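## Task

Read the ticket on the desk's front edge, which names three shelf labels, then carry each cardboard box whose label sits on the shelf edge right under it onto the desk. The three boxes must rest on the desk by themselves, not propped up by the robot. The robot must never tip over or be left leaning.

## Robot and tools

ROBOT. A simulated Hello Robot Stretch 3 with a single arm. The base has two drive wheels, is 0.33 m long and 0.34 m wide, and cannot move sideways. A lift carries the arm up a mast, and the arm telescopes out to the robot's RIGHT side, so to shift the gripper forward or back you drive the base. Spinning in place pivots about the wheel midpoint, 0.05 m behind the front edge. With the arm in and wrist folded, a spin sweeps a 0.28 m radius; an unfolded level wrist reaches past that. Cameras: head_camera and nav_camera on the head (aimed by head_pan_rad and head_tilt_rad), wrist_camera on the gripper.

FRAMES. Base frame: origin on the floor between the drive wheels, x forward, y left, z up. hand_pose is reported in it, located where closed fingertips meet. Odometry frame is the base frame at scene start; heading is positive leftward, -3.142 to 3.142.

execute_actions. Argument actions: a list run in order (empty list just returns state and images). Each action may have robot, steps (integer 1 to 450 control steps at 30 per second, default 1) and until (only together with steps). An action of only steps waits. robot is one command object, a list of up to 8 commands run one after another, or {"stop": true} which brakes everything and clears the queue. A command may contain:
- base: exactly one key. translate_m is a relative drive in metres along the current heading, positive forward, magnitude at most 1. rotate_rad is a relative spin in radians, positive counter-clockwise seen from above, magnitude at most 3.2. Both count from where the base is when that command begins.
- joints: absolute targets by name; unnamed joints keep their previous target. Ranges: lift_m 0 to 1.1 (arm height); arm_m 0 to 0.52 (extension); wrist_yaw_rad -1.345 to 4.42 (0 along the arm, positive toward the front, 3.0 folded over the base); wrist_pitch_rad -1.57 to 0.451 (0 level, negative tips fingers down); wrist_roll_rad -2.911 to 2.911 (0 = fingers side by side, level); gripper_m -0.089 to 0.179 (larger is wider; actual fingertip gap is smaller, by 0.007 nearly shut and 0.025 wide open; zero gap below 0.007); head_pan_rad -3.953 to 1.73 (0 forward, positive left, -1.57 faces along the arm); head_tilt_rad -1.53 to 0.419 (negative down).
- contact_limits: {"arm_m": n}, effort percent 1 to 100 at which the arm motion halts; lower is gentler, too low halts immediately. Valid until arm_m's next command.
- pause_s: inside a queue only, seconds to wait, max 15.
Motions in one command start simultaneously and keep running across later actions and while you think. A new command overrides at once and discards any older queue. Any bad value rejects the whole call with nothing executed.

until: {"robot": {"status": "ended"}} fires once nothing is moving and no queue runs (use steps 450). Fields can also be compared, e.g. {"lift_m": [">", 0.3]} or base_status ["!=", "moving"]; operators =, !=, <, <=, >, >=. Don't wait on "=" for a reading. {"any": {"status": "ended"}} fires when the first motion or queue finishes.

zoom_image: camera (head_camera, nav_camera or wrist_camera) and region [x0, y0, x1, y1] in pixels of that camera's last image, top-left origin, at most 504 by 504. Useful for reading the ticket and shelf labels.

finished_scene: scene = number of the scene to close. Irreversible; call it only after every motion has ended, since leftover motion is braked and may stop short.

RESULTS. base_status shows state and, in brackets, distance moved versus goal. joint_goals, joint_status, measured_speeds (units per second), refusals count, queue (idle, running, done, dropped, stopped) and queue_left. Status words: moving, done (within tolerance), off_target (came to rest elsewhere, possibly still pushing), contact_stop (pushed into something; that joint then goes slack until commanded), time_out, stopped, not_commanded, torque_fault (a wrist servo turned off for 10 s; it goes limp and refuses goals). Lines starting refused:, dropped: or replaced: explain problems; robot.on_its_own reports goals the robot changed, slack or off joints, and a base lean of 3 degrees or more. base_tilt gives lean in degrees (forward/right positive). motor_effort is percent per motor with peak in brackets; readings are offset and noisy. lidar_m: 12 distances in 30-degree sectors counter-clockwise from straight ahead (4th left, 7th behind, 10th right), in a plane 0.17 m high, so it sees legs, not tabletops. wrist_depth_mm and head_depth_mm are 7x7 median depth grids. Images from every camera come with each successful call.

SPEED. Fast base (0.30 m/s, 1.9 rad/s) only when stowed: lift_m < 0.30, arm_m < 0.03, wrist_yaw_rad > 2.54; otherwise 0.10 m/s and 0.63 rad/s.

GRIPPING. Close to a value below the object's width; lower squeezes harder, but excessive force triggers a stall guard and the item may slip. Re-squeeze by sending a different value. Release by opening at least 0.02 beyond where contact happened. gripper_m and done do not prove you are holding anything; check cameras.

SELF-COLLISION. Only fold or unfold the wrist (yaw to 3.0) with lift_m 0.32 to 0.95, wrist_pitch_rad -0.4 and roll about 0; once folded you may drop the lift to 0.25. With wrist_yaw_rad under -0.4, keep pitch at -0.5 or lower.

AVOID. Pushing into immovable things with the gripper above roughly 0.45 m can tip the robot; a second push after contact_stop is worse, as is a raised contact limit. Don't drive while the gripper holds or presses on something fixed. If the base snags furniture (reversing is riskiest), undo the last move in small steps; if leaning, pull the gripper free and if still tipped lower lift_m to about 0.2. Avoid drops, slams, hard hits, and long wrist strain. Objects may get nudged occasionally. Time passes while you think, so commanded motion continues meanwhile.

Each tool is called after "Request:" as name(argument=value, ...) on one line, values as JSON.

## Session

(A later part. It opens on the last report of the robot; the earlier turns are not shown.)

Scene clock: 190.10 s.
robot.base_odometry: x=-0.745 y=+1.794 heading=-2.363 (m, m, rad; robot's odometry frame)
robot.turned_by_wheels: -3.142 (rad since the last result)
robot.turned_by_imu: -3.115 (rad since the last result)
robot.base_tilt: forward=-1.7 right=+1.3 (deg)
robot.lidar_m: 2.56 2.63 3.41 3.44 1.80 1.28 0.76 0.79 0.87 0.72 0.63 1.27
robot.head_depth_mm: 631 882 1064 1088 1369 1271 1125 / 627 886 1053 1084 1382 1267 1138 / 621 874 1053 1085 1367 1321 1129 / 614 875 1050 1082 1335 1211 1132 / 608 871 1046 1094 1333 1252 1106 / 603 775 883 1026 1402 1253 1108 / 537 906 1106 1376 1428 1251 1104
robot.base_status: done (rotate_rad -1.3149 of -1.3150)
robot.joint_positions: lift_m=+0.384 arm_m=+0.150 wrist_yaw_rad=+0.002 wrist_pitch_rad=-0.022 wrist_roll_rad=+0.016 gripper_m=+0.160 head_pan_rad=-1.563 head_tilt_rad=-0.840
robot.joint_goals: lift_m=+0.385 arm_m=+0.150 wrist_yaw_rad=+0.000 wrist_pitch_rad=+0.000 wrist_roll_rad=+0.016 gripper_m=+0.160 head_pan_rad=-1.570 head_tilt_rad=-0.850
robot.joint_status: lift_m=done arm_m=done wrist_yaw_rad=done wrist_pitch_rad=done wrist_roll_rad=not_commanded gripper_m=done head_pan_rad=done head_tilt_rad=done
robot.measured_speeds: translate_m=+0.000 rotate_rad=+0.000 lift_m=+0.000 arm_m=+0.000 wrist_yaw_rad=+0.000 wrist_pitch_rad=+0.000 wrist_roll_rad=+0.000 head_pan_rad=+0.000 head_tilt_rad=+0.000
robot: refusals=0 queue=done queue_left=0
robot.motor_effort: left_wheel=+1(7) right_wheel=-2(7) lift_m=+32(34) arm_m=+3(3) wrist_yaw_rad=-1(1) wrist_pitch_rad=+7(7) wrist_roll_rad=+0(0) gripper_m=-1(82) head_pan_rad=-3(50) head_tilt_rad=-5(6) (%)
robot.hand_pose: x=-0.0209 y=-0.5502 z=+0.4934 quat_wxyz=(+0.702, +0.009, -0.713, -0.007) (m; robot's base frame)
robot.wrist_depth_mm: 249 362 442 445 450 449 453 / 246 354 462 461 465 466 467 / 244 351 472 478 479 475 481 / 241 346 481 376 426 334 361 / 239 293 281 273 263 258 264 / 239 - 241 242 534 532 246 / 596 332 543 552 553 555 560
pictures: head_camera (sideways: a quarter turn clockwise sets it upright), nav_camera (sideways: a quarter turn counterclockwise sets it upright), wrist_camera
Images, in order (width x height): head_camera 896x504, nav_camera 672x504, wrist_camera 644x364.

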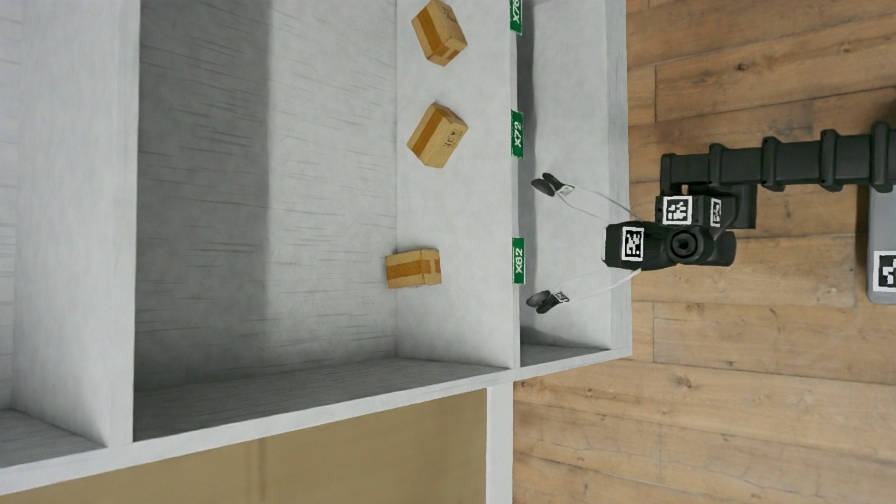

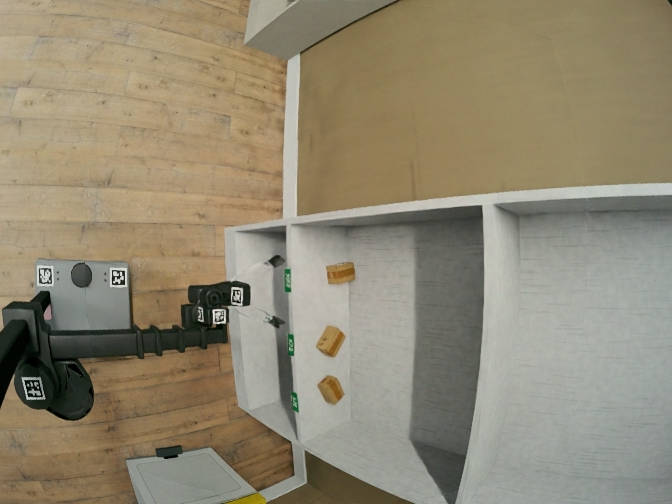

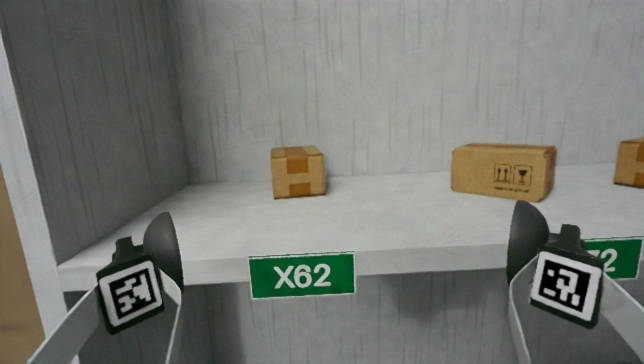

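Request:
execute_actions(actions=[{"robot":[{"base":{"translate_m":0.04},"joints":{"arm_m":0.385,"gripper_m":0.12,"wrist_pitch_rad":-0.04}},{"joints":{"gripper_m":0.025}},{"joints":{"lift_m":0.42}},{"joints":{"arm_m":0}}],"steps":450,"until":{"robot":{"status":"ended"}}}])

Scene clock: 196.10 s.
robot.base_odometry: x=-0.774 y=+1.765 heading=-2.363 (m, m, rad; robot's odometry frame)
robot.turned_by_wheels: +0.000 (rad since the last result)
robot.turned_by_imu: -0.002 (rad since the last result)
robot.base_tilt: forward=-1.6 right=+1.3 (deg)
robot.lidar_m: 2.52 2.59 3.43 3.86 1.86 1.31 0.80 0.83 0.90 0.62 0.96 1.25
robot.head_depth_mm: 630 886 1060 1089 1376 1282 1127 / 623 881 1061 1077 1355 1265 1130 / 617 874 1052 1108 1366 1259 1137 / 611 872 1048 1094 1345 1263 1135 / 605 870 1013 1057 1351 1255 1106 / 543 655 1022 1377 1427 1249 1105 / 791 918 1106 1380 1432 1243 1106
robot.base_status: done (translate_m +0.0400 of +0.0400)
robot.joint_positions: lift_m=+0.385 arm_m=+0.376 wrist_yaw_rad=+0.011 wrist_pitch_rad=-0.084 wrist_roll_rad=+0.017 gripper_m=+0.120 head_pan_rad=-1.563 head_tilt_rad=-0.842
robot.joint_goals: lift_m=+0.385 arm_m=+0.376 wrist_yaw_rad=+0.000 wrist_pitch_rad=-0.040 wrist_roll_rad=+0.017 gripper_m=+0.120 head_pan_rad=-1.570 head_tilt_rad=-0.850
robot.joint_status: lift_m=done arm_m=contact_stop wrist_yaw_rad=done wrist_pitch_rad=done wrist_roll_rad=not_commanded gripper_m=done head_pan_rad=done head_tilt_rad=done
robot.measured_speeds: translate_m=+0.000 rotate_rad=+0.000 lift_m=+0.000 arm_m=-0.003 wrist_yaw_rad=+0.000 wrist_pitch_rad=+0.024 wrist_roll_rad=+0.000 head_pan_rad=+0.000 head_tilt_rad=+0.000
robot: refusals=0 queue=dropped queue_left=0
robot.on_its_own: arm_m is slack since a contact_stop, until your next command for it (your +0.385 is given up)
robot.motor_effort: left_wheel=+2(5) right_wheel=-4(4) lift_m=+22(32) arm_m=+0(25) wrist_yaw_rad=-7(7) wrist_pitch_rad=+14(23) wrist_roll_rad=+0(1) gripper_m=+1(80) head_pan_rad=-3(3) head_tilt_rad=-4(5) (%)
robot.hand_pose: x=-0.0186 y=-0.7741 z=+0.4782 quat_wxyz=(+0.701, +0.034, -0.712, -0.026) (m; robot's base frame)
robot.wrist_depth_mm: 213 232 233 235 236 237 238 / 211 243 243 245 245 248 248 / 209 253 253 253 257 257 259 / 206 261 264 161 265 269 267 / 204 237 219 153 200 220 202 / 177 178 166 157 160 - 155 / 138 135 134 131 128 126 124
pictures: head_camera (sideways: a quarter turn clockwise sets it upright), nav_camera (sideways: a quarter turn counterclockwise sets it upright), wrist_camera
dropped: robot: command 0 of its queue: arm_m: contact_stop
Images, in order (width x height): head_camera 896x504, nav_camera 672x504, wrist_camera 644x364.

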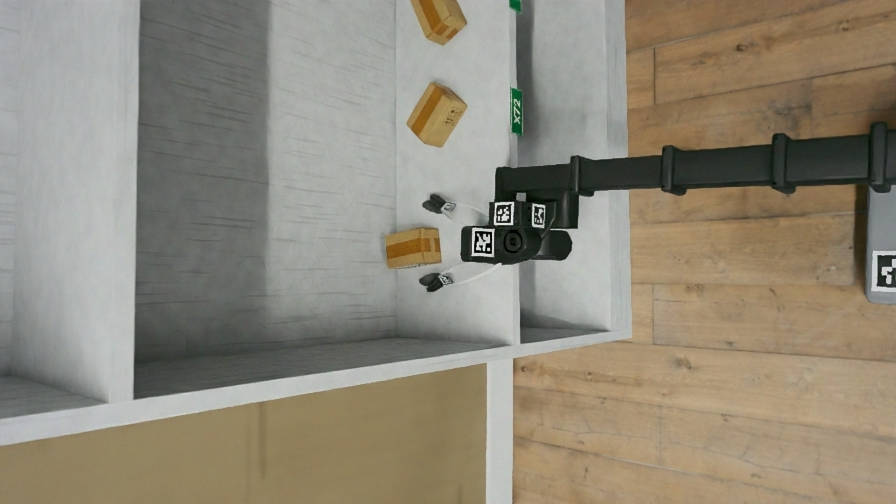

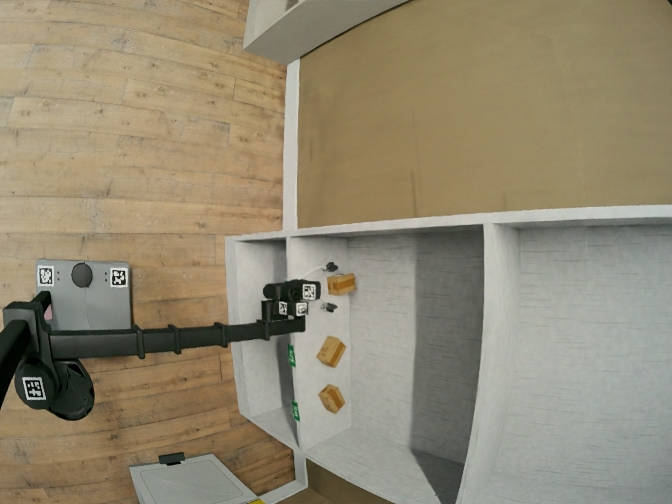

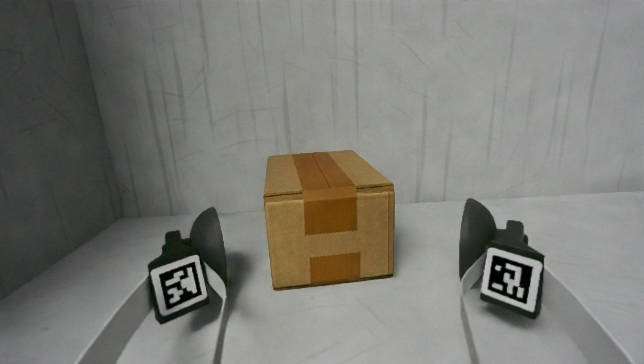

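Pitch down more to clear the edge.

Request:
execute_actions(actions=[{"robot":[{"joints":{"arm_m":0.365,"lift_m":0.44}},{"joints":{"wrist_pitch_rad":-0.28}},{"joints":{"arm_m":0.42}},{"joints":{"gripper_m":0.025}},{"joints":{"lift_m":0.47}},{"joints":{"arm_m":0}}],"steps":450,"until":{"robot":{"status":"ended"}}}])

Scene clock: 210.00 s.
robot.base_odometry: x=-0.774 y=+1.765 heading=-2.363 (m, m, rad; robot's odometry frame)
robot.turned_by_wheels: +0.000 (rad since the last result)
robot.turned_by_imu: +0.002 (rad since the last result)
robot.base_tilt: forward=-1.6 right=+1.3 (deg)
robot.lidar_m: 2.52 2.59 3.44 3.85 1.86 1.32 0.80 0.83 0.90 0.62 0.95 1.24
robot.head_depth_mm: 631 887 1066 1086 1383 1269 1124 / 625 883 1059 1077 1357 1268 1141 / 617 874 1053 1103 1364 1269 - / 612 872 1046 1093 1322 1203 - / 604 869 1015 1070 1351 1250 1115 / 544 655 1019 1381 1429 1255 1107 / 792 923 1105 1381 1427 1245 1108
robot.base_status: done (translate_m +0.0400 of +0.0400)
robot.joint_positions: lift_m=+0.469 arm_m=+0.003 wrist_yaw_rad=+0.002 wrist_pitch_rad=-0.305 wrist_roll_rad=+0.017 gripper_m=+0.026 head_pan_rad=-1.563 head_tilt_rad=-0.842
robot.joint_goals: lift_m=+0.470 arm_m=+0.000 wrist_yaw_rad=+0.000 wrist_pitch_rad=-0.280 wrist_roll_rad=+0.017 gripper_m=+0.025 head_pan_rad=-1.570 head_tilt_rad=-0.850
robot.joint_status: lift_m=done arm_m=done wrist_yaw_rad=done wrist_pitch_rad=done wrist_roll_rad=not_commanded gripper_m=done head_pan_rad=done head_tilt_rad=done
robot.measured_speeds: translate_m=+0.000 rotate_rad=+0.000 lift_m=+0.000 arm_m=+0.000 wrist_yaw_rad=+0.000 wrist_pitch_rad=+0.000 wrist_roll_rad=+0.000 head_pan_rad=+0.000 head_tilt_rad=+0.000
robot: refusals=0 queue=done queue_left=0
robot.motor_effort: left_wheel=+0(2) right_wheel=-1(5) lift_m=+34(32) arm_m=-3(6) wrist_yaw_rad=-1(7) wrist_pitch_rad=+8(12) wrist_roll_rad=+0(0) gripper_m=-16(89) head_pan_rad=-3(3) head_tilt_rad=-4(4) (%)
robot.hand_pose: x=-0.0209 y=-0.3849 z=+0.5083 quat_wxyz=(+0.693, +0.107, -0.704, -0.108) (m; robot's base frame)
robot.wrist_depth_mm: 597 583 537 562 570 571 576 / 632 629 568 590 597 511 485 / 686 686 434 449 430 409 425 / 739 738 408 165 698 714 702 / 819 812 476 125 130 759 715 / 824 818 - 126 136 653 630 / 707 696 643 548 570 578 573
pictures: head_camera (sideways: a quarter turn clockwise sets it upright), nav_camera (sideways: a quarter turn counterclockwise sets it upright), wrist_camera
Images, in order (width x height): head_camera 896x504, nav_camera 672x504, wrist_camera 644x364.

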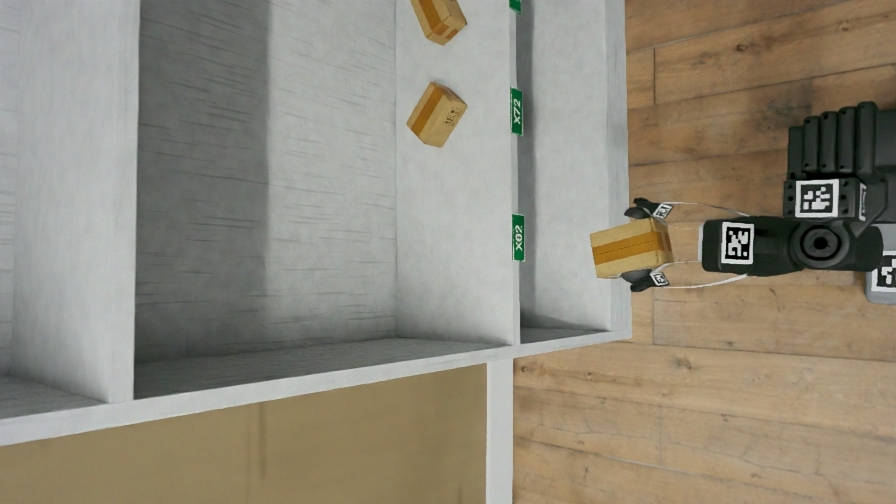

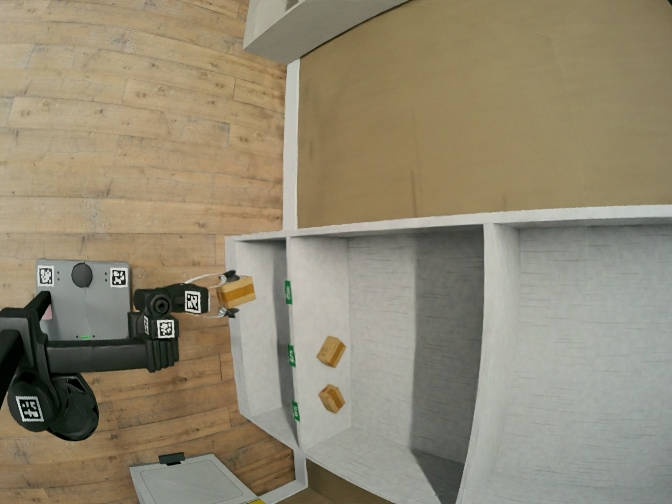

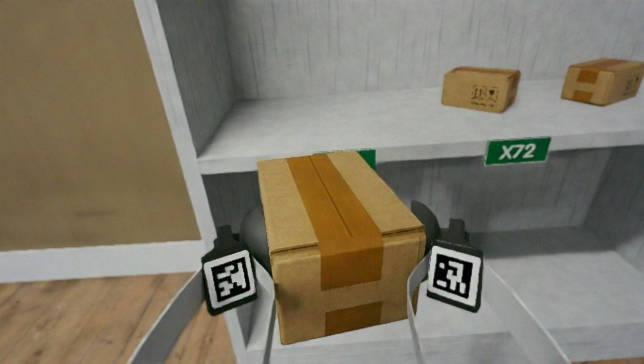

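Request:
execute_actions(actions=[{"robot":[{"joints":{"wrist_yaw_rad":2.65,"lift_m":0.29},"base":{"rotate_rad":1.315}},{"base":{"translate_m":1}},{"base":{"translate_m":1}},{"base":{"translate_m":0.48}},{"base":{"rotate_rad":1.827},"joints":{"lift_m":0.98,"wrist_yaw_rad":0,"head_tilt_rad":-0.5}},{"joints":{"arm_m":0.42}},{"joints":{"lift_m":0.95}}],"steps":450,"until":{"robot":{"status":"ended"}}},{"steps":450,"until":{"robot":{"status":"ended"}}},{"steps":450,"until":{"robot":{"status":"ended"}}}])

Scene clock: 243.47 s.
robot.base_odometry: x=+0.464 y=-0.384 heading=+0.778 (m, m, rad; robot's odometry frame)
robot.turned_by_wheels: +3.142 (rad since the last result)
robot.turned_by_imu: +3.123 (rad since the last result)
robot.base_tilt: forward=-1.7 right=+1.3 (deg)
robot.lidar_m: 1.98 2.04 2.68 3.01 2.69 1.88 1.78 1.81 0.92 0.92 1.08 2.00
robot.head_depth_mm: 1258 1384 1187 - 1172 1498 1275 / 1251 1385 1405 1531 1240 1489 1271 / 1252 1379 - 1750 1867 1515 1275 / 1242 1362 1141 1727 1860 1518 1265 / 1242 1362 1038 759 1833 1518 1260 / 1236 1352 1023 749 1811 1486 1256 / 1219 1339 1007 761 1695 1458 1224
robot.base_status: done (rotate_rad +1.8269 of +1.8270)
robot.joint_positions: lift_m=+0.950 arm_m=+0.420 wrist_yaw_rad=+0.002 wrist_pitch_rad=-0.305 wrist_roll_rad=+0.017 gripper_m=+0.026 head_pan_rad=-1.563 head_tilt_rad=-0.507
robot.joint_goals: lift_m=+0.950 arm_m=+0.420 wrist_yaw_rad=+0.000 wrist_pitch_rad=-0.280 wrist_roll_rad=+0.017 gripper_m=+0.025 head_pan_rad=-1.570 head_tilt_rad=-0.500
robot.joint_status: lift_m=done arm_m=done wrist_yaw_rad=done wrist_pitch_rad=done wrist_roll_rad=not_commanded gripper_m=done head_pan_rad=done head_tilt_rad=done
robot.measured_speeds: translate_m=+0.000 rotate_rad=+0.000 lift_m=+0.000 arm_m=+0.000 wrist_yaw_rad=+0.000 wrist_pitch_rad=+0.000 wrist_roll_rad=+0.000 head_pan_rad=+0.000 head_tilt_rad=+0.000
robot: refusals=0 queue=done queue_left=0
robot.motor_effort: left_wheel=-2(8) right_wheel=+1(6) lift_m=+13(38) arm_m=+3(9) wrist_yaw_rad=-1(4) wrist_pitch_rad=+8(8) wrist_roll_rad=+0(0) gripper_m=-17(16) head_pan_rad=-3(3) head_tilt_rad=+4(27) (%)
robot.hand_pose: x=-0.0209 y=-0.8017 z=+0.9892 quat_wxyz=(+0.693, +0.108, -0.704, -0.108) (m; robot's base frame)
robot.wrist_depth_mm: 714 716 719 737 750 757 754 / 752 751 680 639 594 560 527 / 450 431 411 394 377 364 349 / 314 305 291 164 274 269 261 / 240 234 230 125 129 214 207 / 195 192 - 126 136 180 173 / 163 162 159 146 149 151 149
pictures: head_camera (sideways: a quarter turn clockwise sets it upright), nav_camera (sideways: a quarter turn counterclockwise sets it upright), wrist_camera
Images, in order (width x height): head_camera 896x504, nav_camera 672x504, wrist_camera 644x364.

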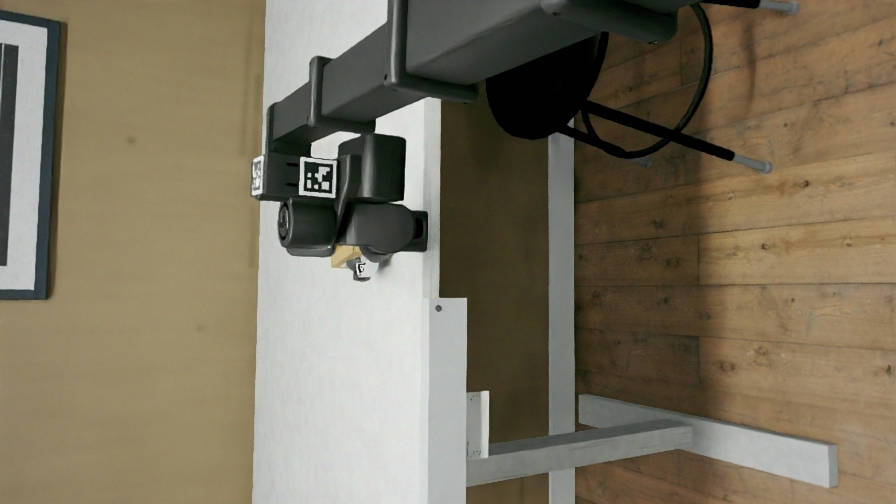

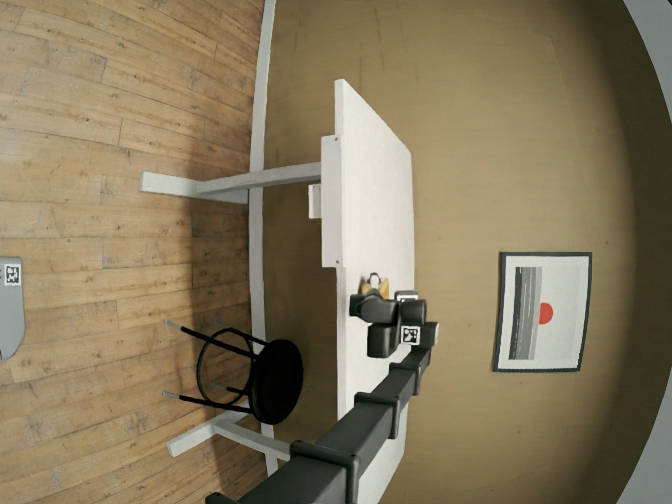

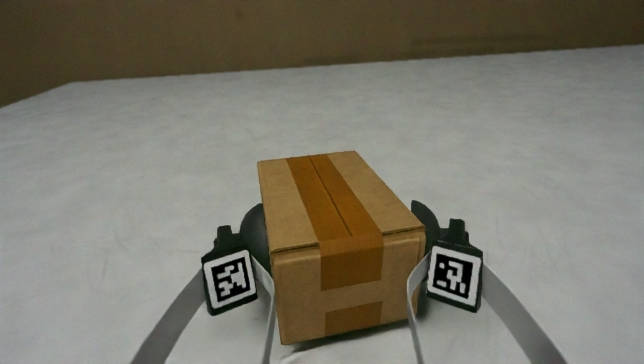

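Request:
execute_actions(actions=[{"robot":[{"joints":{"lift_m":0.934}},{"joints":{"gripper_m":0.12}},{"joints":{"arm_m":0.0,"lift_m":0.96}}],"steps":450,"until":{"robot":{"status":"ended"}}},{"robot":[{"joints":{"wrist_yaw_rad":2.65,"lift_m":0.29},"base":{"rotate_rad":-1.827}},{"base":{"translate_m":-1}},{"base":{"translate_m":-1}},{"base":{"translate_m":-0.48}},{"base":{"rotate_rad":-1.315}},{"base":{"translate_m":-0.3},"joints":{"lift_m":0.45,"wrist_yaw_rad":-0.4,"head_tilt_rad":-0.85}},{"joints":{"arm_m":0.22}}],"steps":450,"until":{"robot":{"status":"ended"}}},{"steps":450,"until":{"robot":{"status":"ended"}}},{"steps":450,"until":{"robot":{"status":"ended"}}}])

Scene clock: 284.23 s.
robot.base_odometry: x=-0.560 y=+1.976 heading=-2.363 (m, m, rad; robot's odometry frame)
robot.turned_by_wheels: -3.142 (rad since the last result)
robot.turned_by_imu: -3.109 (rad since the last result)
robot.base_tilt: forward=-1.7 right=+1.4 (deg)
robot.lidar_m: 2.24 2.90 3.50 3.84 1.41 1.00 0.50 0.52 0.73 0.90 0.75 1.29
robot.head_depth_mm: 636 863 919 1037 1466 1275 1122 / 630 901 1080 1111 1350 1268 1125 / 619 891 1073 1076 1398 1249 1117 / 616 891 1072 1082 1357 1241 1134 / 608 887 1061 1073 1364 1250 1110 / 604 883 1063 1084 1350 1253 1108 / 594 879 1047 1084 1312 1251 1105
robot.base_status: done (translate_m -0.3000 of -0.3000)
robot.joint_positions: lift_m=+0.449 arm_m=+0.220 wrist_yaw_rad=-0.397 wrist_pitch_rad=-0.295 wrist_roll_rad=+0.017 gripper_m=+0.120 head_pan_rad=-1.563 head_tilt_rad=-0.839
robot.joint_goals: lift_m=+0.450 arm_m=+0.220 wrist_yaw_rad=-0.400 wrist_pitch_rad=-0.280 wrist_roll_rad=+0.017 gripper_m=+0.120 head_pan_rad=-1.570 head_tilt_rad=-0.850
robot.joint_status: lift_m=done arm_m=done wrist_yaw_rad=done wrist_pitch_rad=done wrist_roll_rad=not_commanded gripper_m=done head_pan_rad=done head_tilt_rad=done
robot.measured_speeds: translate_m=+0.000 rotate_rad=+0.000 lift_m=+0.000 arm_m=+0.000 wrist_yaw_rad=+0.000 wrist_pitch_rad=+0.000 wrist_roll_rad=+0.000 head_pan_rad=+0.000 head_tilt_rad=+0.000
robot: refusals=0 queue=done queue_left=0
robot.motor_effort: left_wheel=+1(8) right_wheel=-2(7) lift_m=+33(35) arm_m=+3(6) wrist_yaw_rad=-1(1) wrist_pitch_rad=+5(8) wrist_roll_rad=+0(0) gripper_m=+1(81) head_pan_rad=-3(3) head_tilt_rad=-5(28) (%)
robot.hand_pose: x=-0.1137 y=-0.5842 z=+0.4907 quat_wxyz=(+0.659, -0.038, -0.711, -0.240) (m; robot's base frame)
robot.wrist_depth_mm: 326 354 389 436 373 276 677 / 342 373 415 463 393 289 711 / 347 388 299 349 367 308 771 / 234 288 293 289 282 310 783 / 237 239 232 238 420 861 797 / 196 198 550 610 503 - 742 / 181 519 551 547 517 615 626
pictures: head_camera (sideways: a quarter turn clockwise sets it upright), nav_camera (sideways: a quarter turn counterclockwise sets it upright), wrist_camera
Images, in order (width x height): head_camera 896x504, nav_camera 672x504, wrist_camera 644x364.

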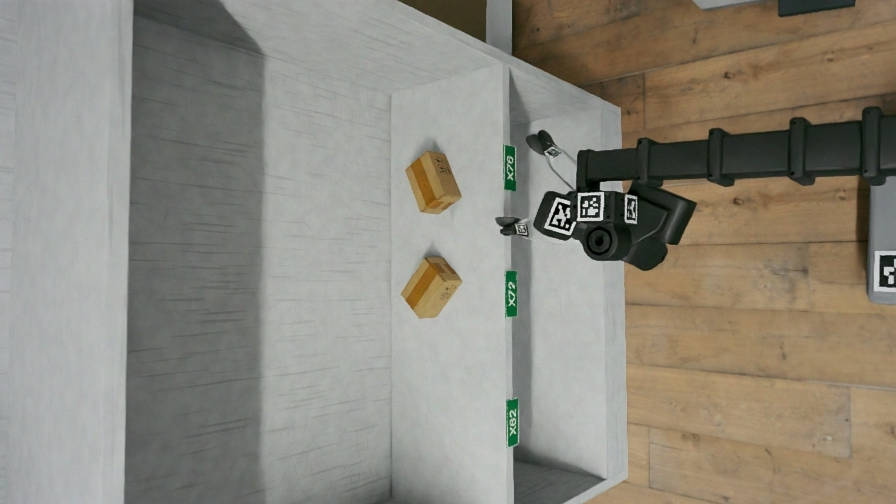

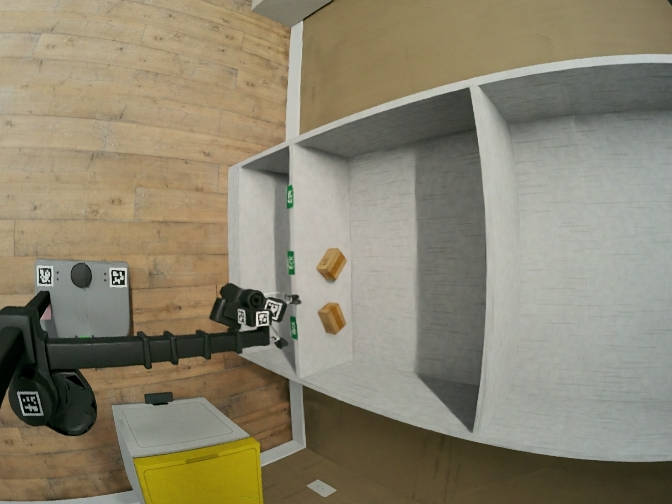

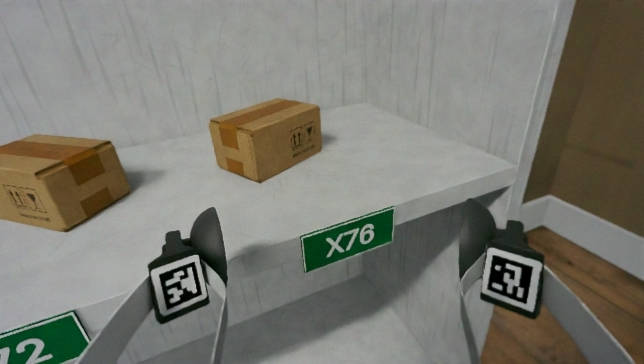

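Request:
execute_actions(actions=[{"robot":[{"joints":{"lift_m":0.6}},{"base":{"translate_m":0.045},"joints":{"wrist_pitch_rad":-0.6,"wrist_yaw_rad":-0.8,"arm_m":0.45}}],"steps":450,"until":{"robot":{"status":"ended"}}}])

Scene clock: 292.27 s.
robot.base_odometry: x=-0.592 y=+1.944 heading=-2.363 (m, m, rad; robot's odometry frame)
robot.turned_by_wheels: +0.000 (rad since the last result)
robot.turned_by_imu: +0.001 (rad since the last result)
robot.base_tilt: forward=-1.5 right=+1.4 (deg)
robot.lidar_m: 2.20 2.85 3.47 3.47 1.48 1.05 0.54 0.56 0.75 0.89 0.72 1.28
robot.head_depth_mm: 635 899 1019 1038 1444 1278 1130 / 628 894 1078 1112 1353 1294 - / 620 890 1032 1052 1364 1270 1128 / 614 886 1047 1057 1362 1267 1135 / 607 887 1057 1088 1355 1258 1109 / 600 882 1052 1084 1347 1247 1102 / 596 879 1041 1054 1303 1246 1105
robot.base_status: done (translate_m +0.0450 of +0.0450)
robot.joint_positions: lift_m=+0.599 arm_m=+0.450 wrist_yaw_rad=-0.797 wrist_pitch_rad=-0.609 wrist_roll_rad=+0.017 gripper_m=+0.120 head_pan_rad=-1.563 head_tilt_rad=-0.840
robot.joint_goals: lift_m=+0.600 arm_m=+0.450 wrist_yaw_rad=-0.800 wrist_pitch_rad=-0.600 wrist_roll_rad=+0.017 gripper_m=+0.120 head_pan_rad=-1.570 head_tilt_rad=-0.850
robot.joint_status: lift_m=done arm_m=done wrist_yaw_rad=done wrist_pitch_rad=done wrist_roll_rad=not_commanded gripper_m=done head_pan_rad=done head_tilt_rad=done
robot.measured_speeds: translate_m=+0.000 rotate_rad=+0.000 lift_m=+0.000 arm_m=+0.000 wrist_yaw_rad=+0.000 wrist_pitch_rad=+0.000 wrist_roll_rad=+0.000 head_pan_rad=+0.000 head_tilt_rad=+0.000
robot: refusals=0 queue=done queue_left=0
robot.motor_effort: left_wheel=+2(5) right_wheel=-2(3) lift_m=+32(35) arm_m=+3(5) wrist_yaw_rad=-1(2) wrist_pitch_rad=+3(4) wrist_roll_rad=+0(0) gripper_m=+1(3) head_pan_rad=-3(4) head_tilt_rad=-5(5) (%)
robot.hand_pose: x=-0.1619 y=-0.7317 z=+0.5717 quat_wxyz=(+0.534, -0.070, -0.708, -0.457) (m; robot's base frame)
robot.wrist_depth_mm: 184 212 261 322 284 240 207 / 193 226 284 360 312 259 221 / 205 242 307 392 350 284 246 / 217 260 335 350 340 310 772 / 232 278 310 248 299 302 789 / 250 279 263 225 267 - 705 / 253 248 244 234 241 621 596
pictures: head_camera (sideways: a quarter turn clockwise sets it upright), nav_camera (sideways: a quarter turn counterclockwise sets it upright), wrist_camera
Images, in order (width x height): head_camera 896x504, nav_camera 672x504, wrist_camera 644x364.

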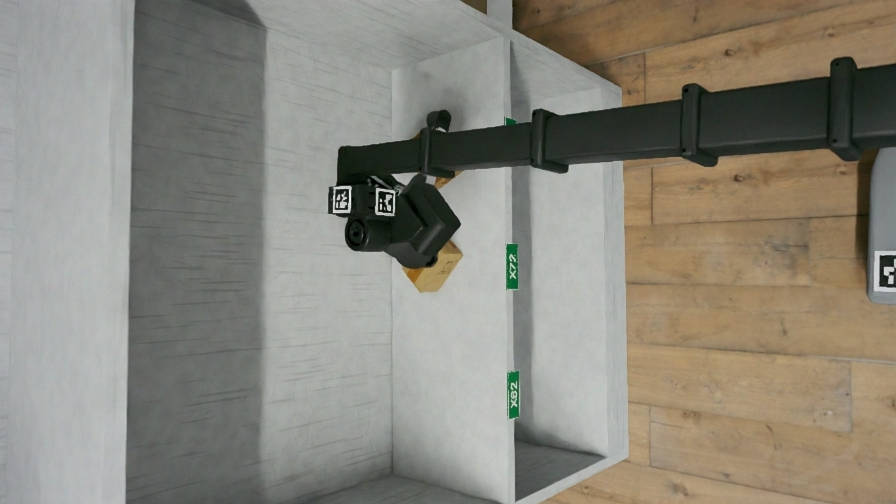

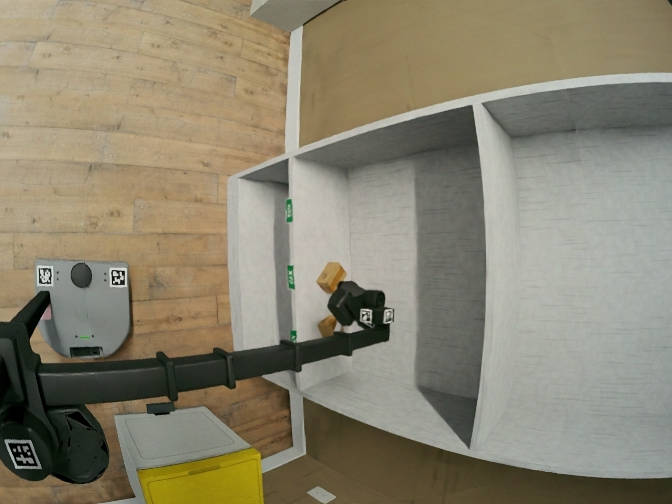

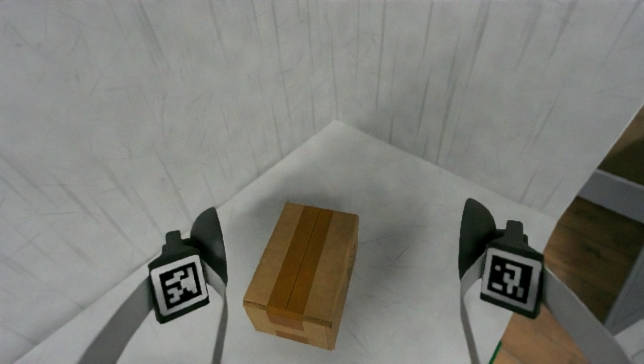

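Request:
execute_actions(actions=[{"robot":[{"joints":{"arm_m":0.48}},{"joints":{"lift_m":0.503}},{"joints":{"gripper_m":0.025}},{"joints":{"lift_m":0.6}},{"joints":{"arm_m":0.1}}],"steps":450,"until":{"robot":{"status":"ended"}}}])

Scene clock: 304.43 s.
robot.base_odometry: x=-0.592 y=+1.944 heading=-2.363 (m, m, rad; robot's odometry frame)
robot.turned_by_wheels: +0.000 (rad since the last result)
robot.turned_by_imu: +0.002 (rad since the last result)
robot.base_tilt: forward=-1.6 right=+1.3 (deg)
robot.lidar_m: 2.20 2.85 3.46 3.45 1.48 1.05 0.54 0.56 0.75 0.89 0.72 1.28
robot.head_depth_mm: 635 899 1022 1040 1435 1277 1129 / 629 898 1079 1113 1287 1275 - / 622 892 1070 1103 1367 - 1128 / 615 890 1063 1063 1369 - 1131 / 608 883 1060 1096 1363 1258 1116 / 601 882 1059 1091 1347 1251 1104 / 595 875 1050 1060 1306 1246 1105
robot.base_status: done (translate_m +0.0450 of +0.0450)
robot.joint_positions: lift_m=+0.599 arm_m=+0.100 wrist_yaw_rad=-0.797 wrist_pitch_rad=-0.619 wrist_roll_rad=+0.017 gripper_m=+0.026 head_pan_rad=-1.563 head_tilt_rad=-0.840
robot.joint_goals: lift_m=+0.600 arm_m=+0.100 wrist_yaw_rad=-0.800 wrist_pitch_rad=-0.600 wrist_roll_rad=+0.017 gripper_m=+0.025 head_pan_rad=-1.570 head_tilt_rad=-0.850
robot.joint_status: lift_m=done arm_m=done wrist_yaw_rad=done wrist_pitch_rad=done wrist_roll_rad=not_commanded gripper_m=done head_pan_rad=done head_tilt_rad=done
robot.measured_speeds: translate_m=+0.000 rotate_rad=+0.000 lift_m=+0.000 arm_m=+0.000 wrist_yaw_rad=+0.000 wrist_pitch_rad=+0.000 wrist_roll_rad=+0.000 head_pan_rad=+0.000 head_tilt_rad=+0.000
robot: refusals=0 queue=done queue_left=0
robot.motor_effort: left_wheel=+1(2) right_wheel=-3(3) lift_m=+33(32) arm_m=-4(1) wrist_yaw_rad=-2(2) wrist_pitch_rad=+6(6) wrist_roll_rad=+0(0) gripper_m=-16(91) head_pan_rad=-3(3) head_tilt_rad=-5(5) (%)
robot.hand_pose: x=-0.1609 y=-0.3813 z=+0.5699 quat_wxyz=(+0.531, -0.067, -0.708, -0.460) (m; robot's base frame)
robot.wrist_depth_mm: 447 521 494 871 935 770 552 / 474 514 494 980 - 473 450 / 440 430 442 507 - 488 405 / 373 376 766 152 622 535 435 / 329 700 718 132 132 586 473 / 607 656 652 137 133 610 514 / 598 594 634 657 640 638 566
pictures: head_camera (sideways: a quarter turn clockwise sets it upright), nav_camera (sideways: a quarter turn counterclockwise sets it upright), wrist_camera
Images, in order (width x height): head_camera 896x504, nav_camera 672x504, wrist_camera 644x364.

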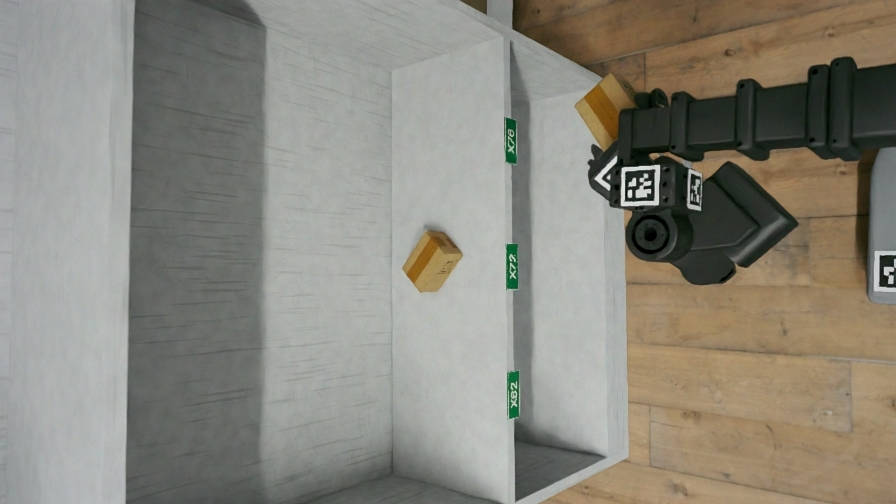

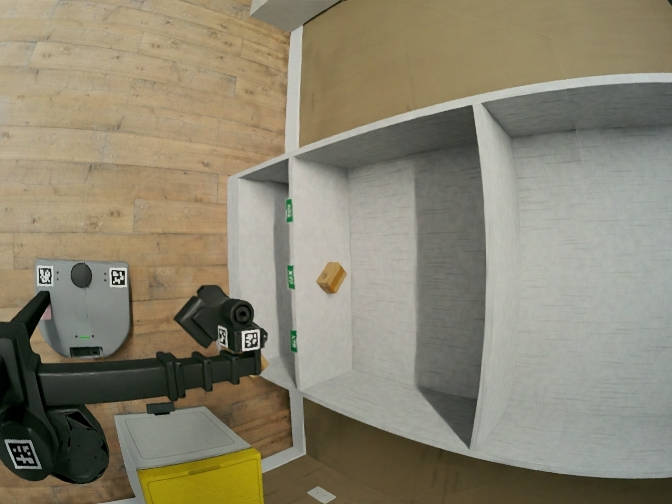

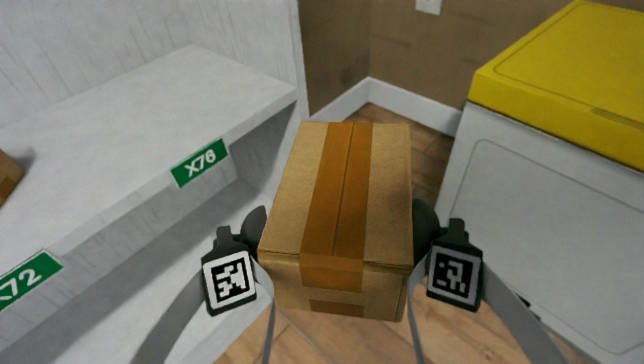

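Same route lands 0.26 further along (near ticket; still on desk).

Request:
execute_actions(actions=[{"robot":[{"joints":{"arm_m":0,"wrist_yaw_rad":2.65,"lift_m":0.29},"base":{"rotate_rad":1.315}},{"base":{"translate_m":1}},{"base":{"translate_m":1}},{"base":{"translate_m":0.48}},{"base":{"rotate_rad":1.827},"joints":{"lift_m":1.04,"wrist_yaw_rad":0,"head_tilt_rad":-0.5}},{"joints":{"arm_m":0.47}},{"joints":{"lift_m":1.0}}],"steps":450,"until":{"robot":{"status":"ended"}}},{"steps":450,"until":{"robot":{"status":"ended"}}},{"steps":450,"until":{"robot":{"status":"ended"}}}])

Scene clock: 338.13 s.
robot.base_odometry: x=+0.645 y=-0.205 heading=+0.778 (m, m, rad; robot's odometry frame)
robot.turned_by_wheels: +3.142 (rad since the last result)
robot.turned_by_imu: +3.125 (rad since the last result)
robot.base_tilt: forward=-1.6 right=+1.3 (deg)
robot.lidar_m: 1.71 1.78 2.34 3.00 3.11 2.16 2.04 2.09 1.02 1.03 1.52 1.84
robot.head_depth_mm: 1243 1376 - 1750 1851 1541 1284 / 1247 1347 1005 781 1880 1549 1275 / 1245 1325 933 763 1874 1523 1272 / 1234 1340 1139 762 1843 1531 1259 / 1235 1347 1044 800 1794 1469 1230 / 1223 1353 1035 1672 1824 1504 1247 / 1213 1343 1477 1667 1816 1509 1246
robot.base_status: done (rotate_rad +1.8269 of +1.8270)
robot.joint_positions: lift_m=+1.001 arm_m=+0.470 wrist_yaw_rad=+0.002 wrist_pitch_rad=-0.606 wrist_roll_rad=+0.017 gripper_m=+0.026 head_pan_rad=-1.563 head_tilt_rad=-0.507
robot.joint_goals: lift_m=+1.000 arm_m=+0.470 wrist_yaw_rad=+0.000 wrist_pitch_rad=-0.600 wrist_roll_rad=+0.017 gripper_m=+0.025 head_pan_rad=-1.570 head_tilt_rad=-0.500
robot.joint_status: lift_m=done arm_m=done wrist_yaw_rad=done wrist_pitch_rad=done wrist_roll_rad=not_commanded gripper_m=done head_pan_rad=done head_tilt_rad=done
robot.measured_speeds: translate_m=+0.000 rotate_rad=+0.000 lift_m=+0.000 arm_m=+0.000 wrist_yaw_rad=+0.000 wrist_pitch_rad=+0.000 wrist_roll_rad=+0.000 head_pan_rad=+0.000 head_tilt_rad=+0.000
robot: refusals=0 queue=done queue_left=0
robot.motor_effort: left_wheel=-3(9) right_wheel=+2(5) lift_m=+9(34) arm_m=+3(5) wrist_yaw_rad=-1(3) wrist_pitch_rad=+2(6) wrist_roll_rad=+0(0) gripper_m=-16(18) head_pan_rad=-3(4) head_tilt_rad=+4(27) (%)
robot.hand_pose: x=-0.0211 y=-0.8114 z=+0.9737 quat_wxyz=(+0.670, +0.210, -0.680, -0.212) (m; robot's base frame)
robot.wrist_depth_mm: 695 435 411 395 380 364 352 / 749 334 322 312 304 294 283 / 283 274 265 245 249 244 239 / 236 230 226 151 202 210 206 / 204 200 198 132 131 185 181 / 179 177 166 137 133 165 162 / 160 158 155 152 149 148 146
pictures: head_camera (sideways: a quarter turn clockwise sets it upright), nav_camera (sideways: a quarter turn counterclockwise sets it upright), wrist_camera
Images, in order (width x height): head_camera 896x504, nav_camera 672x504, wrist_camera 644x364.

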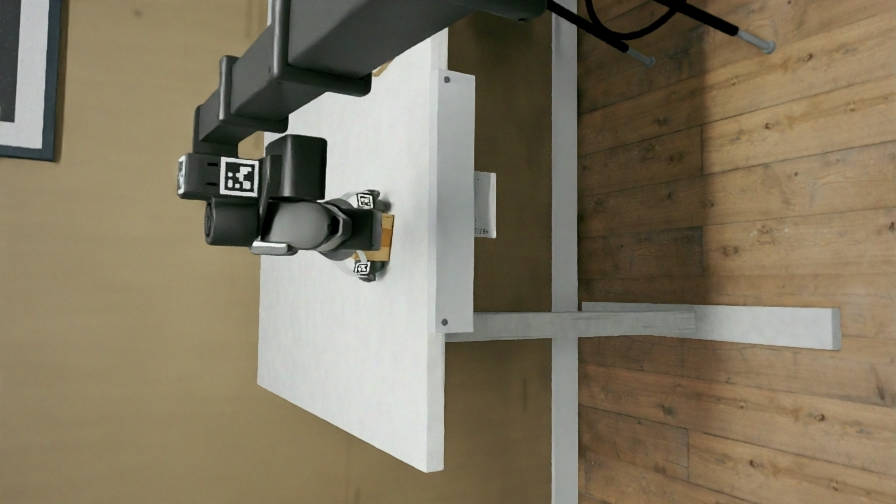

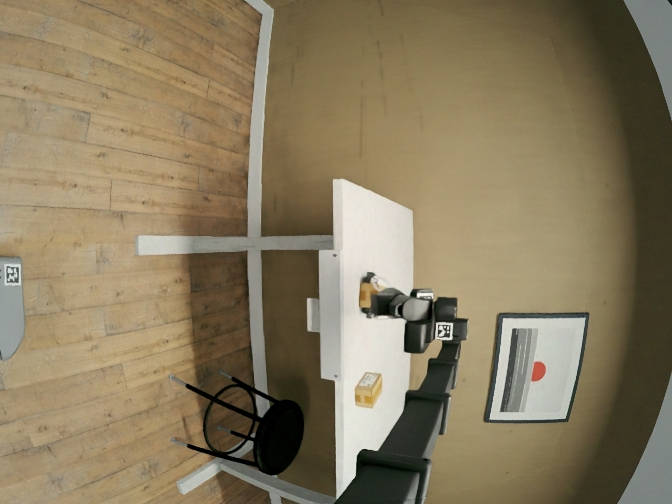

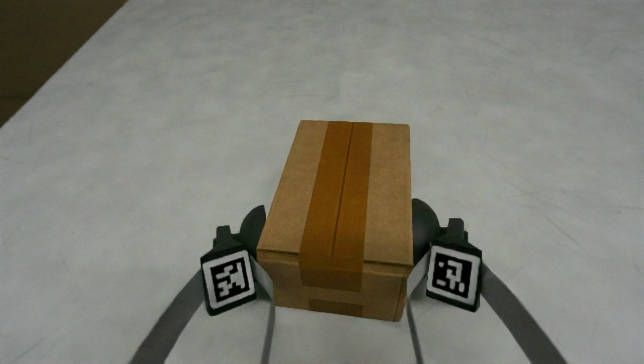

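Request:
execute_actions(actions=[{"robot":[{"joints":{"gripper_m":0.12}},{"joints":{"arm_m":0.0,"lift_m":1.03}},{"joints":{"wrist_yaw_rad":2.65,"lift_m":0.29},"base":{"rotate_rad":-1.24}},{"base":{"translate_m":-1}},{"base":{"translate_m":-1}},{"base":{"translate_m":-0.52}},{"base":{"rotate_rad":-1.9},"joints":{"lift_m":0.6,"wrist_yaw_rad":0.4,"head_tilt_rad":-0.85,"gripper_m":0.16}},{"joints":{"arm_m":0.2}}],"steps":450,"until":{"robot":{"status":"ended"}}},{"steps":450,"until":{"robot":{"status":"ended"}}},{"steps":450,"until":{"robot":{"status":"ended"}}}])

Scene clock: 376.43 s.
robot.base_odometry: x=-1.611 y=+0.917 heading=-2.361 (m, m, rad; robot's odometry frame)
robot.turned_by_wheels: -3.140 (rad since the last result)
robot.turned_by_imu: -3.111 (rad since the last result)
robot.base_tilt: forward=-1.6 right=+1.2 (deg)
robot.lidar_m: 1.35 1.39 1.84 3.24 3.56 2.55 1.97 1.18 0.92 0.59 0.87 0.88
robot.head_depth_mm: 757 883 1055 1322 1476 1274 1130 / 759 882 1058 1324 1459 1278 - / 621 616 865 1270 - 1258 1138 / 615 847 1007 1093 - 1261 1131 / 607 841 1004 1059 1284 1251 1123 / 601 838 999 1083 1301 1254 1109 / 596 834 991 1060 1259 1245 1112
robot.base_status: done (rotate_rad -1.8999 of -1.9000)
robot.joint_positions: lift_m=+0.599 arm_m=+0.200 wrist_yaw_rad=+0.402 wrist_pitch_rad=-0.611 wrist_roll_rad=+0.017 gripper_m=+0.160 head_pan_rad=-1.564 head_tilt_rad=-0.840
robot.joint_goals: lift_m=+0.600 arm_m=+0.200 wrist_yaw_rad=+0.400 wrist_pitch_rad=-0.600 wrist_roll_rad=+0.017 gripper_m=+0.160 head_pan_rad=-1.570 head_tilt_rad=-0.850
robot.joint_status: lift_m=done arm_m=done wrist_yaw_rad=done wrist_pitch_rad=done wrist_roll_rad=not_commanded gripper_m=done head_pan_rad=done head_tilt_rad=done
robot.measured_speeds: translate_m=+0.000 rotate_rad=+0.000 lift_m=+0.000 arm_m=+0.000 wrist_yaw_rad=+0.000 wrist_pitch_rad=+0.000 wrist_roll_rad=+0.000 head_pan_rad=+0.000 head_tilt_rad=+0.000
robot: refusals=0 queue=done queue_left=0
robot.motor_effort: left_wheel=+1(6) right_wheel=-2(7) lift_m=+32(34) arm_m=+3(5) wrist_yaw_rad=-1(1) wrist_pitch_rad=+3(3) wrist_roll_rad=+0(0) gripper_m=+0(85) head_pan_rad=-3(3) head_tilt_rad=-5(27) (%)
robot.hand_pose: x=+0.0552 y=-0.5250 z=+0.5714 quat_wxyz=(+0.698, +0.343, -0.624, -0.077) (m; robot's base frame)
robot.wrist_depth_mm: 566 525 469 425 387 356 224 / 460 516 499 463 427 390 208 / 439 405 401 351 374 374 193 / 411 369 358 346 341 325 181 / 704 746 688 306 298 294 185 / 771 - 657 628 286 265 582 / 704 674 655 574 557 350 619
pictures: head_camera (sideways: a quarter turn clockwise sets it upright), nav_camera (sideways: a quarter turn counterclockwise sets it upright), wrist_camera
Images, in order (width x height): head_camera 896x504, nav_camera 672x504, wrist_camera 644x364.

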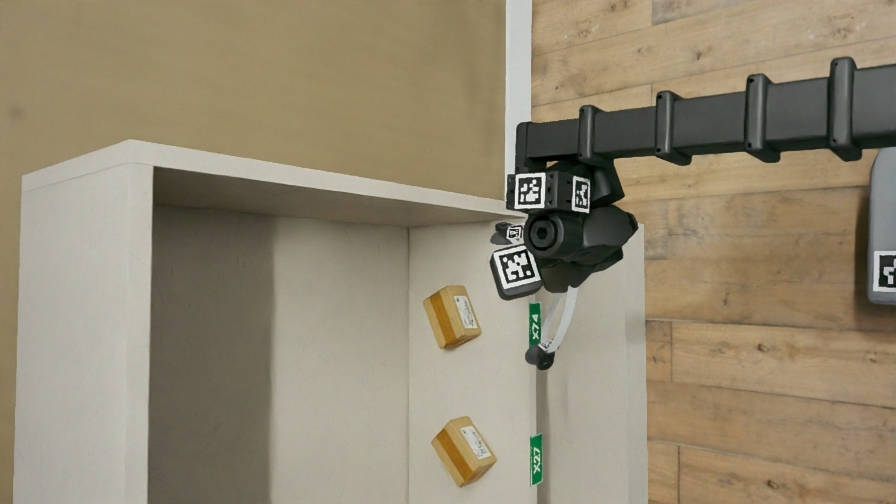

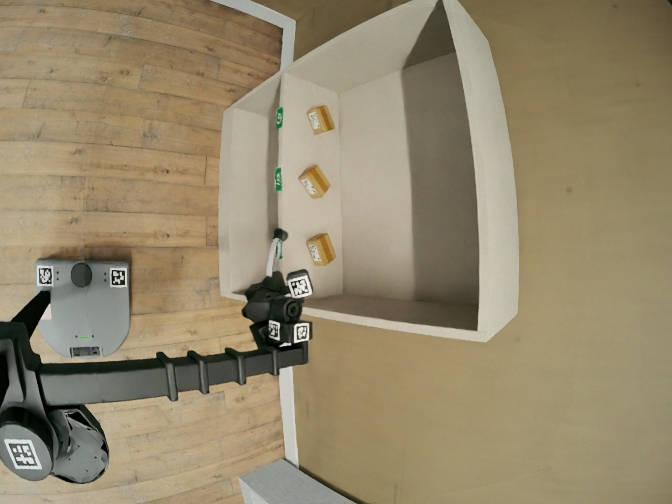

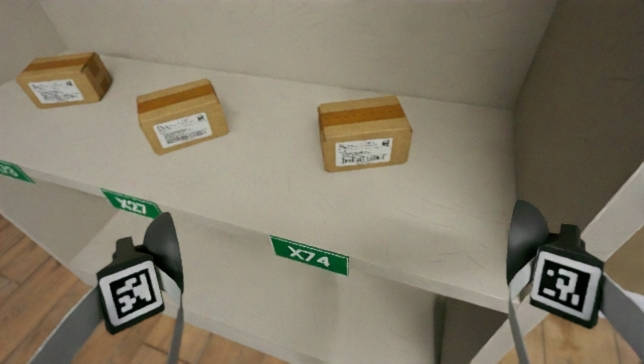

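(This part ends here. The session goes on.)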